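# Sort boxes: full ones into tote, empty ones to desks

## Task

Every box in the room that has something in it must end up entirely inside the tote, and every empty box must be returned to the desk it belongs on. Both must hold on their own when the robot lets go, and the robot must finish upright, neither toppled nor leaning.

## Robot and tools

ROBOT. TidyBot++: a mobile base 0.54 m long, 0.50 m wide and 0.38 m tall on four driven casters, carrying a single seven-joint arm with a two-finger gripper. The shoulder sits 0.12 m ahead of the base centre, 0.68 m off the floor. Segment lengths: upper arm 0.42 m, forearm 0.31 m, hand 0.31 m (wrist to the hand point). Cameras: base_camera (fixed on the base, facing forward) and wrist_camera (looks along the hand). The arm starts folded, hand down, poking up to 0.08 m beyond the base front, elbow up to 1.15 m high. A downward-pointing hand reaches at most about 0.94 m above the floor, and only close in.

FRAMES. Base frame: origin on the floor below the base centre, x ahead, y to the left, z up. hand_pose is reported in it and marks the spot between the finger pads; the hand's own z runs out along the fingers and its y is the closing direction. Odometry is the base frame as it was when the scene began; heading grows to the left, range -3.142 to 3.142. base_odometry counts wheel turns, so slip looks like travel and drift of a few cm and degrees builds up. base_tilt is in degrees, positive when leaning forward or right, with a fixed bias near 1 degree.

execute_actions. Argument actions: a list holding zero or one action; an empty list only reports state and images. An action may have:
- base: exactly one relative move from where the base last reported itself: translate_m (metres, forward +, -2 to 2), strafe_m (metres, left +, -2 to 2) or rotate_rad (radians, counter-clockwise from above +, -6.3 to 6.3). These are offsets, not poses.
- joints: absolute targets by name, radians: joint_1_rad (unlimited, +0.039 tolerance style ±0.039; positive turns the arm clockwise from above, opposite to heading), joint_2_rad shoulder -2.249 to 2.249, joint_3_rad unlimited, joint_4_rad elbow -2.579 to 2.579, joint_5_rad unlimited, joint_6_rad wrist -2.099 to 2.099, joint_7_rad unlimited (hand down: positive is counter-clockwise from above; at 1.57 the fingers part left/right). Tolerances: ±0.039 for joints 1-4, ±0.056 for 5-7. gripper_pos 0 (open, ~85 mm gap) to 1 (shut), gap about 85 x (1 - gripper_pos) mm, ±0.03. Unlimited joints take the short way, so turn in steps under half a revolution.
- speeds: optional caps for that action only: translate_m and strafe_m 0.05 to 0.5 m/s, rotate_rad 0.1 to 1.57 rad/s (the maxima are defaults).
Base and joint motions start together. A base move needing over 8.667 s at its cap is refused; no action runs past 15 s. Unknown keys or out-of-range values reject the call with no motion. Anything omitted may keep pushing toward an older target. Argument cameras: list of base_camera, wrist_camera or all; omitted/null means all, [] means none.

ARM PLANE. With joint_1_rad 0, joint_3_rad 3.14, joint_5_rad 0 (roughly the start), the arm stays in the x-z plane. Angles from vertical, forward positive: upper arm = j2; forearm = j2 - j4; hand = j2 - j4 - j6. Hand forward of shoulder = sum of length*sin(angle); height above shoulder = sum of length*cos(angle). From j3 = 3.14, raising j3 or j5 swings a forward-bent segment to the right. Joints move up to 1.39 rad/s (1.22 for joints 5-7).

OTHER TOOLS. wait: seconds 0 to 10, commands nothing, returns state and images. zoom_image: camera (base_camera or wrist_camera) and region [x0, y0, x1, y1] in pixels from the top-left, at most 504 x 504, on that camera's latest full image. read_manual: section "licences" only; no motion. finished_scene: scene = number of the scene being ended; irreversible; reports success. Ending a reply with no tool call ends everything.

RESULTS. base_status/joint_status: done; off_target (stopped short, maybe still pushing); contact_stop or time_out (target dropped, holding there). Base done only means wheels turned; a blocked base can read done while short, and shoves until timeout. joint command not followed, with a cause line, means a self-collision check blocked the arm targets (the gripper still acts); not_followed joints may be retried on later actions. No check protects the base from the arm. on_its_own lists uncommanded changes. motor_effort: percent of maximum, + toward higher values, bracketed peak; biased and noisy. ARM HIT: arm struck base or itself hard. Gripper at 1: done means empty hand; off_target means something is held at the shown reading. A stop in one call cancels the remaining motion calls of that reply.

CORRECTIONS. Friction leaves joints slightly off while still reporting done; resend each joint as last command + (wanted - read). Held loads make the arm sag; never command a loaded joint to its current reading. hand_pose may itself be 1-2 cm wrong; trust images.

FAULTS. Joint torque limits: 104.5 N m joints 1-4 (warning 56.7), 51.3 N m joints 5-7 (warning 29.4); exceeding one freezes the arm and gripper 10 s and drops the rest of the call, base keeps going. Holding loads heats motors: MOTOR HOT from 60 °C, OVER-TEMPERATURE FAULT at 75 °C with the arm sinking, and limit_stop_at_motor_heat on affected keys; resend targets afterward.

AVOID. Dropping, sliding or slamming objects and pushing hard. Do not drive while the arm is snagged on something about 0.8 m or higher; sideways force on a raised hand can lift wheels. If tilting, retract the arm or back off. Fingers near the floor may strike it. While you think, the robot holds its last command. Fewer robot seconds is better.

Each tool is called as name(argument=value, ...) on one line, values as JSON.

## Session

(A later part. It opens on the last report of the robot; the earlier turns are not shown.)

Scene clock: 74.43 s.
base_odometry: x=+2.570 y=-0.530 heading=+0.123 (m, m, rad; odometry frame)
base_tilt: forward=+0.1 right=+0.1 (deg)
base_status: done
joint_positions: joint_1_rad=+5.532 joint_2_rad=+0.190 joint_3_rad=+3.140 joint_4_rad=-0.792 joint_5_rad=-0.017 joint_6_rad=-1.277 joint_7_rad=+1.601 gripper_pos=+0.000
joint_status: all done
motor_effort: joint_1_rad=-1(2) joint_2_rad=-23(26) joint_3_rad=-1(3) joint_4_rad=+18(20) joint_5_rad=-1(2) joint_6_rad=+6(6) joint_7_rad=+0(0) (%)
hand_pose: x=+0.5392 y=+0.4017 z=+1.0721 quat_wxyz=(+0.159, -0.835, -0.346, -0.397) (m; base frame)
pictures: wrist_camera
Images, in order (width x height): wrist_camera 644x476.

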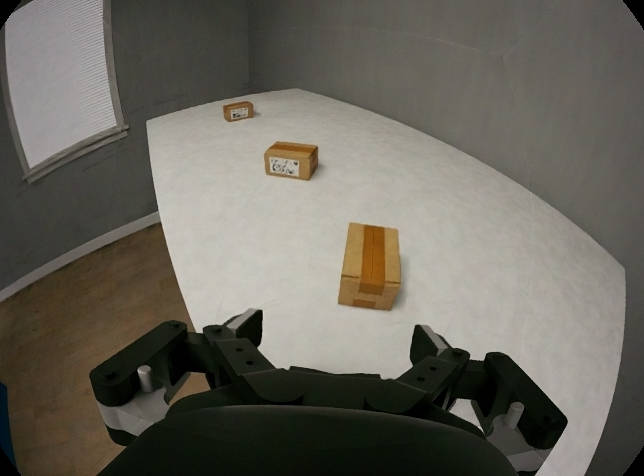

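execute_actions(actions=[{"joints":{"joint_1_rad":5.57,"joint_2_rad":0.545,"joint_4_rad":-0.495,"joint_6_rad":-1.215}}], cameras=["wrist_camera"])

execute_actions(actions=[{"joints":{"gripper_pos":1}}], cameras=[])

execute_actions(actions=[{"joints":{"joint_2_rad":0.40}}], cameras=["wrist_camera"])

Scene clock: 77.00 s.
base_odometry: x=+2.570 y=-0.530 heading=+0.123 (m, m, rad; odometry frame)
base_tilt: forward=+0.1 right=+0.1 (deg)
base_status: not commanded
joint_positions: joint_1_rad=+5.561 joint_2_rad=+0.550 joint_3_rad=+3.140 joint_4_rad=-0.510 joint_5_rad=-0.016 joint_6_rad=-1.241 joint_7_rad=+1.601 gripper_pos=+0.000
joint_status: all done
motor_effort: joint_1_rad=+0(2) joint_2_rad=-35(39) joint_3_rad=-2(2) joint_4_rad=+19(21) joint_5_rad=-1(2) joint_6_rad=+5(6) joint_7_rad=+1(0) (%)
hand_pose: x=+0.6592 y=+0.4852 z=+0.9863 quat_wxyz=(+0.146, -0.849, -0.337, -0.381) (m; base frame)
pictures: wrist_camera
Images, in order (width x height): wrist_camera 644x476.

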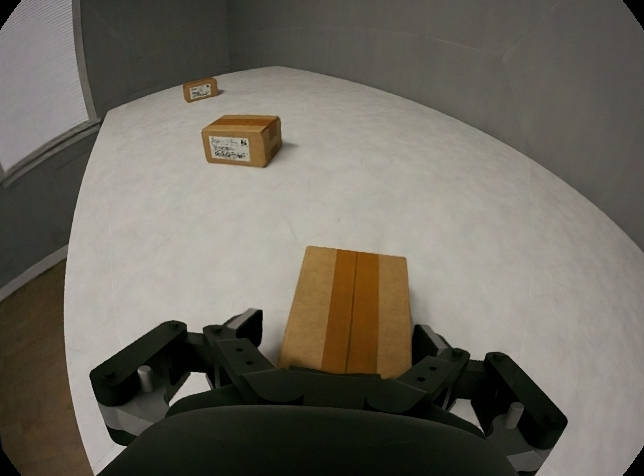

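Scene clock: 78.10 s.
base_odometry: x=+2.570 y=-0.530 heading=+0.123 (m, m, rad; odometry frame)
base_tilt: forward=+0.1 right=+0.1 (deg)
base_status: not commanded
joint_positions: joint_1_rad=+5.564 joint_2_rad=+0.550 joint_3_rad=+3.140 joint_4_rad=-0.507 joint_5_rad=-0.016 joint_6_rad=-1.240 joint_7_rad=+1.601 gripper_pos=+0.340
joint_status: gripper_pos off_target (ended at +0.340, target +1.000)
motor_effort: joint_1_rad=+0(0) joint_2_rad=-37(41) joint_3_rad=-2(3) joint_4_rad=+20(23) joint_5_rad=-2(3) joint_6_rad=+7(7) joint_7_rad=+0(0) (%)
hand_pose: x=+0.6613 y=+0.4834 z=+0.9881 quat_wxyz=(+0.146, -0.849, -0.335, -0.383) (m; base frame)
pictures: none
No camera images: the call's "cameras" was empty. Leave "cameras" out to get every camera's image.

Scene clock: 79.53 s.
base_odometry: x=+2.570 y=-0.530 heading=+0.123 (m, m, rad; odometry frame)
base_tilt: forward=+0.1 right=+0.1 (deg)
base_status: not commanded
joint_positions: joint_1_rad=+5.564 joint_2_rad=+0.416 joint_3_rad=+3.140 joint_4_rad=-0.512 joint_5_rad=-0.016 joint_6_rad=-1.240 joint_7_rad=+1.601 gripper_pos=+0.340
joint_status: all done
motor_effort: joint_1_rad=+0(1) joint_2_rad=-35(44) joint_3_rad=-1(1) joint_4_rad=+22(25) joint_5_rad=-1(2) joint_6_rad=+9(9) joint_7_rad=+0(0) (%)
hand_pose: x=+0.6258 y=+0.4523 z=+1.0799 quat_wxyz=(+0.166, -0.822, -0.325, -0.437) (m; base frame)
pictures: wrist_camera
Images, in order (width x height): wrist_camera 644x476.

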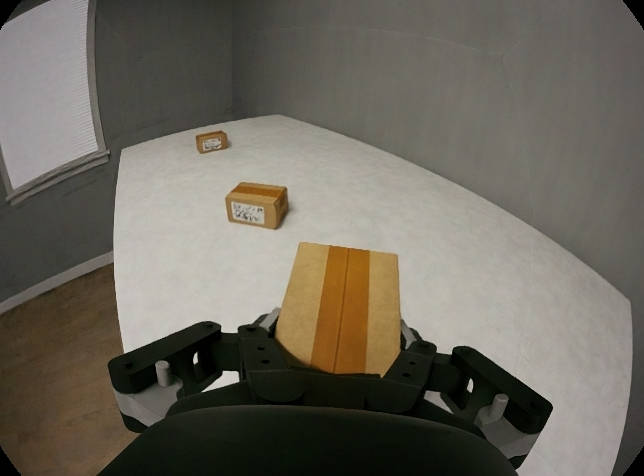

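execute_actions(actions=[{"base":{"translate_m":-0.35},"joints":{"joint_2_rad":0.1,"joint_4_rad":-0.8,"joint_6_rad":-1.3}}], cameras=[])

execute_actions(actions=[{"base":{"strafe_m":1.9},"joints":{"joint_1_rad":6.3}}])

Scene clock: 82.27 s.
base_odometry: x=+2.222 y=-0.573 heading=+0.123 (m, m, rad; odometry frame)
base_tilt: forward=+0.1 right=+0.1 (deg)
base_status: done
joint_positions: joint_1_rad=+5.567 joint_2_rad=+0.104 joint_3_rad=+3.140 joint_4_rad=-0.803 joint_5_rad=-0.016 joint_6_rad=-1.295 joint_7_rad=+1.601 gripper_pos=+0.340
joint_status: all done
motor_effort: joint_1_rad=-1(4) joint_2_rad=-23(38) joint_3_rad=-1(3) joint_4_rad=+22(24) joint_5_rad=-1(2) joint_6_rad=+8(9) joint_7_rad=+0(0) (%)
hand_pose: x=+0.5238 y=+0.3615 z=+1.1101 quat_wxyz=(+0.160, -0.830, -0.327, -0.423) (m; base frame)
pictures: none
No camera images: the call's "cameras" was empty. Leave "cameras" out to get every camera's image.

Scene clock: 87.43 s.
base_odometry: x=+1.987 y=+1.312 heading=+0.123 (m, m, rad; odometry frame)
base_tilt: forward=+0.1 right=+0.1 (deg)
base_status: done
joint_positions: joint_1_rad=+6.295 joint_2_rad=+0.104 joint_3_rad=+3.141 joint_4_rad=-0.803 joint_5_rad=-0.016 joint_6_rad=-1.296 joint_7_rad=+1.601 gripper_pos=+0.340
joint_status: all done
motor_effort: joint_1_rad=+0(2) joint_2_rad=-24(25) joint_3_rad=-1(3) joint_4_rad=+22(22) joint_5_rad=-1(3) joint_6_rad=+9(9) joint_7_rad=+0(0) (%)
hand_pose: x=+0.6616 y=+0.0000 z=+1.1098 quat_wxyz=(-0.001, -0.892, -0.010, -0.452) (m; base frame)
pictures: base_camera, wrist_camera
Images, in order (width x height): base_camera 644x364, wrist_camera 644x476.

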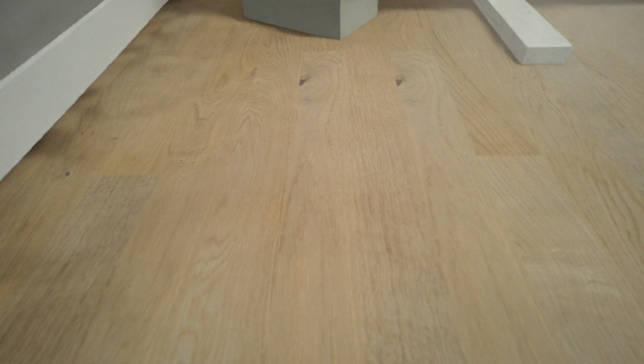

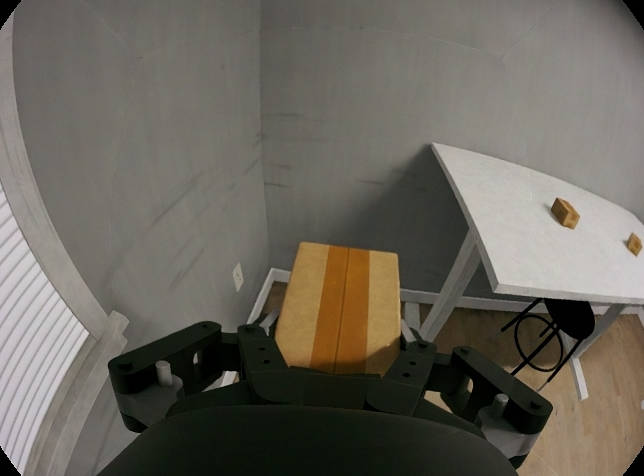

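execute_actions(actions=[{"base":{"translate_m":0.2},"joints":{"joint_2_rad":1.3,"joint_4_rad":-0.9,"joint_6_rad":-0.3}}])

Scene clock: 90.57 s.
base_odometry: x=+2.186 y=+1.337 heading=+0.124 (m, m, rad; odometry frame)
base_tilt: forward=+0.1 right=+0.1 (deg)
base_status: done
joint_positions: joint_1_rad=+6.295 joint_2_rad=+1.320 joint_3_rad=+3.141 joint_4_rad=-0.905 joint_5_rad=-0.016 joint_6_rad=-0.337 joint_7_rad=+1.601 gripper_pos=+0.340
joint_status: all done
motor_effort: joint_1_rad=-1(1) joint_2_rad=-53(59) joint_3_rad=-2(2) joint_4_rad=+20(24) joint_5_rad=-1(2) joint_6_rad=+6(9) joint_7_rad=+0(0) (%)
hand_pose: x=+0.9462 y=-0.0065 z=+0.3341 quat_wxyz=(-0.001, -0.958, -0.002, -0.285) (m; base frame)
pictures: base_camera, wrist_camera
Images, in order (width x height): base_camera 644x364, wrist_camera 644x476.

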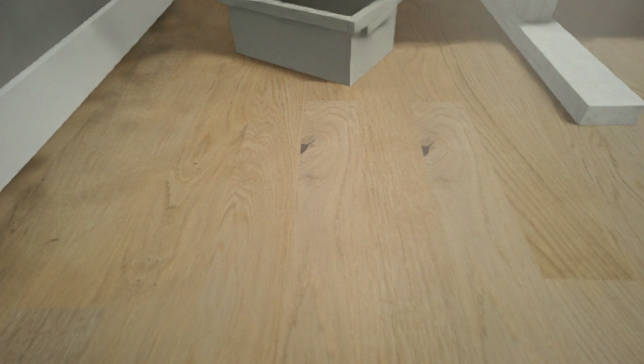

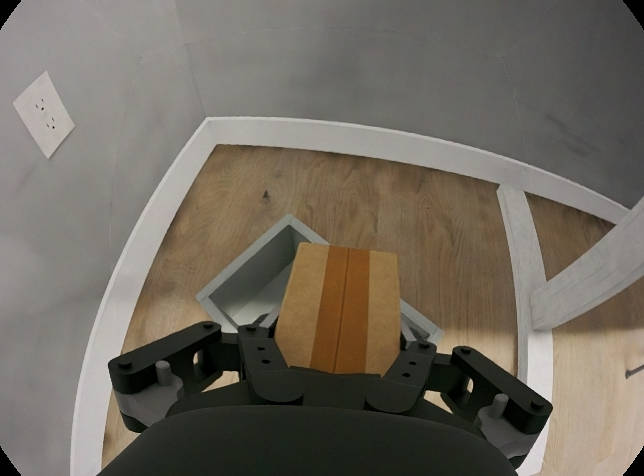

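execute_actions(actions=[{"base":{"translate_m":0.2},"joints":{"joint_1_rad":6.245,"joint_2_rad":1.3,"joint_4_rad":-1.51,"joint_6_rad":0.41}}])

Scene clock: 93.87 s.
base_odometry: x=+2.384 y=+1.362 heading=+0.125 (m, m, rad; odometry frame)
base_tilt: forward=+0.1 right=+0.1 (deg)
base_status: done
joint_positions: joint_1_rad=+6.255 joint_2_rad=+1.320 joint_3_rad=+3.141 joint_4_rad=-1.510 joint_5_rad=-0.016 joint_6_rad=+0.370 joint_7_rad=+1.601 gripper_pos=+0.340
joint_status: all done
motor_effort: joint_1_rad=+0(3) joint_2_rad=-45(53) joint_3_rad=-2(3) joint_4_rad=+10(21) joint_5_rad=-1(2) joint_6_rad=+7(7) joint_7_rad=+0(0) (%)
hand_pose: x=+0.8190 y=+0.0193 z=+0.2453 quat_wxyz=(+0.000, -0.942, -0.019, -0.334) (m; base frame)
pictures: base_camera, wrist_camera
Images, in order (width x height): base_camera 644x364, wrist_camera 644x476.

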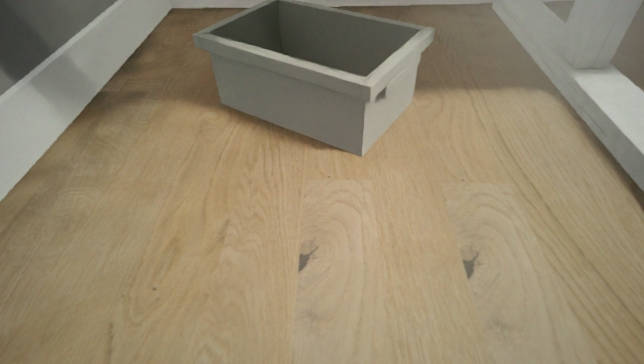

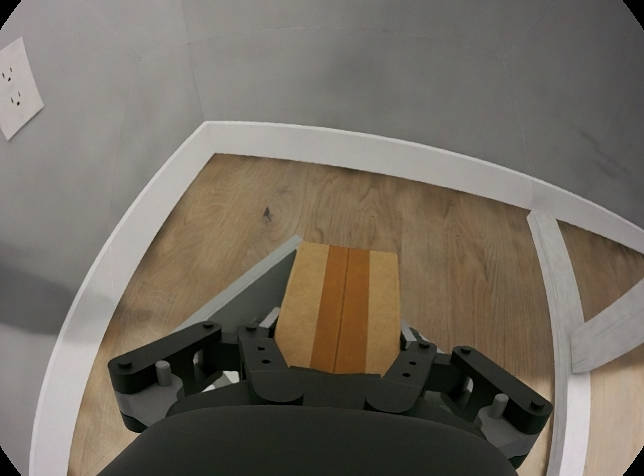

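execute_actions(actions=[{"joints":{"joint_2_rad":1.67,"joint_4_rad":-1.17,"joint_6_rad":0.45}}])

Scene clock: 96.13 s.
base_odometry: x=+2.384 y=+1.362 heading=+0.125 (m, m, rad; odometry frame)
base_tilt: forward=+0.1 right=+0.1 (deg)
base_status: not commanded
joint_positions: joint_1_rad=+6.254 joint_2_rad=+1.692 joint_3_rad=+3.141 joint_4_rad=-1.194 joint_5_rad=-0.016 joint_6_rad=+0.411 joint_7_rad=+1.601 gripper_pos=+0.340
joint_status: all done
motor_effort: joint_1_rad=+0(3) joint_2_rad=-45(48) joint_3_rad=-2(4) joint_4_rad=+9(11) joint_5_rad=-1(0) joint_6_rad=+6(7) joint_7_rad=-1(1) (%)
hand_pose: x=+0.8084 y=+0.0196 z=+0.0822 quat_wxyz=(-0.001, -0.945, -0.020, -0.327) (m; base frame)
pictures: base_camera, wrist_camera
Images, in order (width x height): base_camera 644x364, wrist_camera 644x476.

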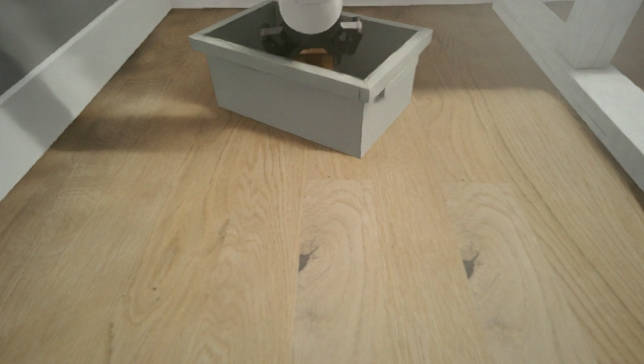

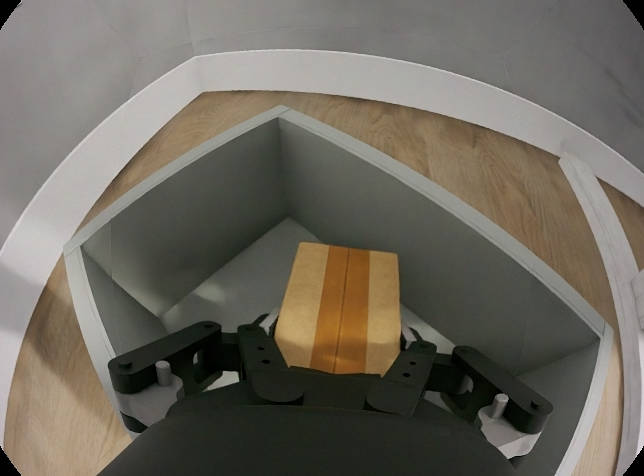

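It's inside. Lower a little more and release.

execute_actions(actions=[{"joints":{"joint_2_rad":1.71}}], cameras=[])

execute_actions(actions=[{"joints":{"gripper_pos":0.15}}], cameras=["wrist_camera"])

execute_actions(actions=[{"joints":{"joint_2_rad":1.3,"joint_4_rad":-1.51,"joint_6_rad":0.41}}])

Scene clock: 97.23 s.
base_odometry: x=+2.384 y=+1.362 heading=+0.125 (m, m, rad; odometry frame)
base_tilt: forward=+0.1 right=+0.1 (deg)
base_status: not commanded
joint_positions: joint_1_rad=+6.254 joint_2_rad=+1.712 joint_3_rad=+3.141 joint_4_rad=-1.189 joint_5_rad=-0.016 joint_6_rad=+0.416 joint_7_rad=+1.601 gripper_pos=+0.340
joint_status: all done
motor_effort: joint_1_rad=+0(1) joint_2_rad=-44(45) joint_3_rad=-2(3) joint_4_rad=+8(10) joint_5_rad=-1(0) joint_6_rad=+6(7) joint_7_rad=+0(0) (%)
hand_pose: x=+0.7996 y=+0.0193 z=+0.0702 quat_wxyz=(-0.001, -0.947, -0.020, -0.322) (m; base frame)
pictures: none
No camera images: the call's "cameras" was empty. Leave "cameras" out to get every camera's image.

Scene clock: 98.27 s.
base_odometry: x=+2.384 y=+1.362 heading=+0.125 (m, m, rad; odometry frame)
base_tilt: forward=+0.1 right=+0.1 (deg)
base_status: not commanded
joint_positions: joint_1_rad=+6.254 joint_2_rad=+1.712 joint_3_rad=+3.141 joint_4_rad=-1.184 joint_5_rad=-0.016 joint_6_rad=+0.424 joint_7_rad=+1.601 gripper_pos=+0.150
joint_status: all done
motor_effort: joint_1_rad=-1(1) joint_2_rad=-41(44) joint_3_rad=-2(2) joint_4_rad=+8(9) joint_5_rad=-1(1) joint_6_rad=+4(6) joint_7_rad=+0(1) (%)
hand_pose: x=+0.8048 y=+0.0194 z=+0.0735 quat_wxyz=(-0.001, -0.944, -0.020, -0.329) (m; base frame)
pictures: wrist_camera
Images, in order (width x height): wrist_camera 644x476.

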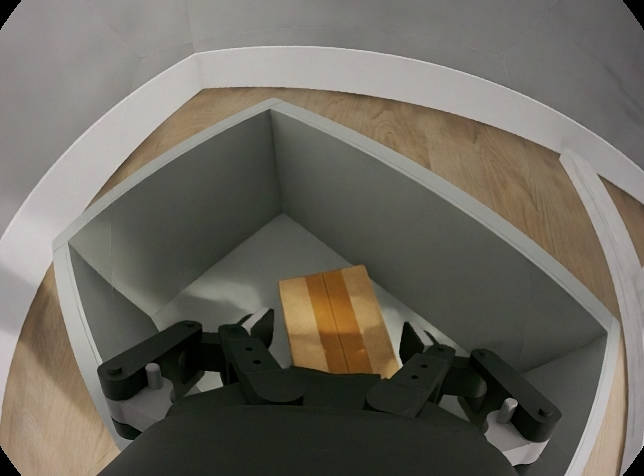

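Scene clock: 99.97 s.
base_odometry: x=+2.384 y=+1.362 heading=+0.125 (m, m, rad; odometry frame)
base_tilt: forward=+0.1 right=+0.1 (deg)
base_status: not commanded
joint_positions: joint_1_rad=+6.254 joint_2_rad=+1.302 joint_3_rad=+3.141 joint_4_rad=-1.495 joint_5_rad=-0.016 joint_6_rad=+0.424 joint_7_rad=+1.601 gripper_pos=+0.150
joint_status: all done
motor_effort: joint_1_rad=+0(1) joint_2_rad=-41(44) joint_3_rad=-2(2) joint_4_rad=+10(11) joint_5_rad=-1(1) joint_6_rad=+5(6) joint_7_rad=-1(0) (%)
hand_pose: x=+0.8469 y=+0.0207 z=+0.2739 quat_wxyz=(+0.000, -0.927, -0.019, -0.375) (m; base frame)
pictures: base_camera, wrist_camera
Images, in order (width x height): base_camera 644x364, wrist_camera 644x476.

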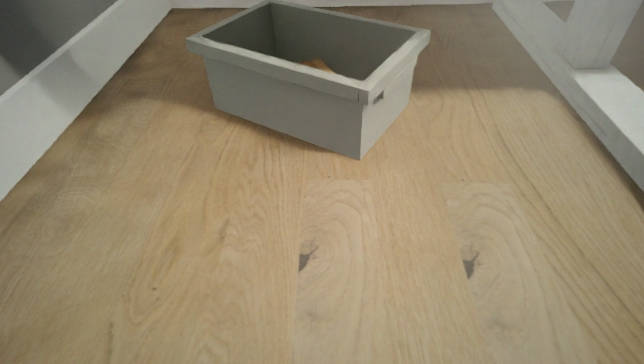

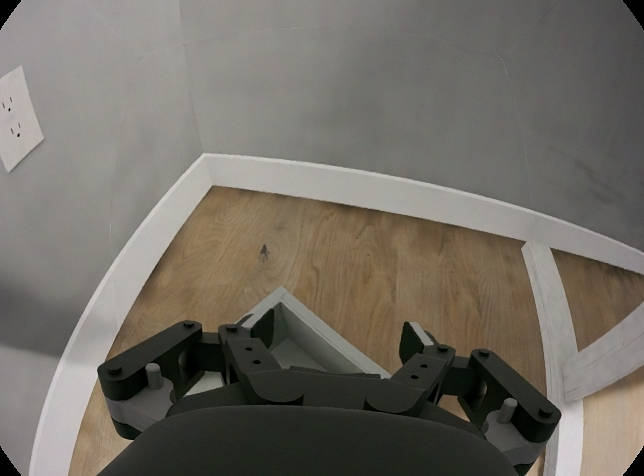

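finished_scene(scene=1)

The scene is finished: the task was done.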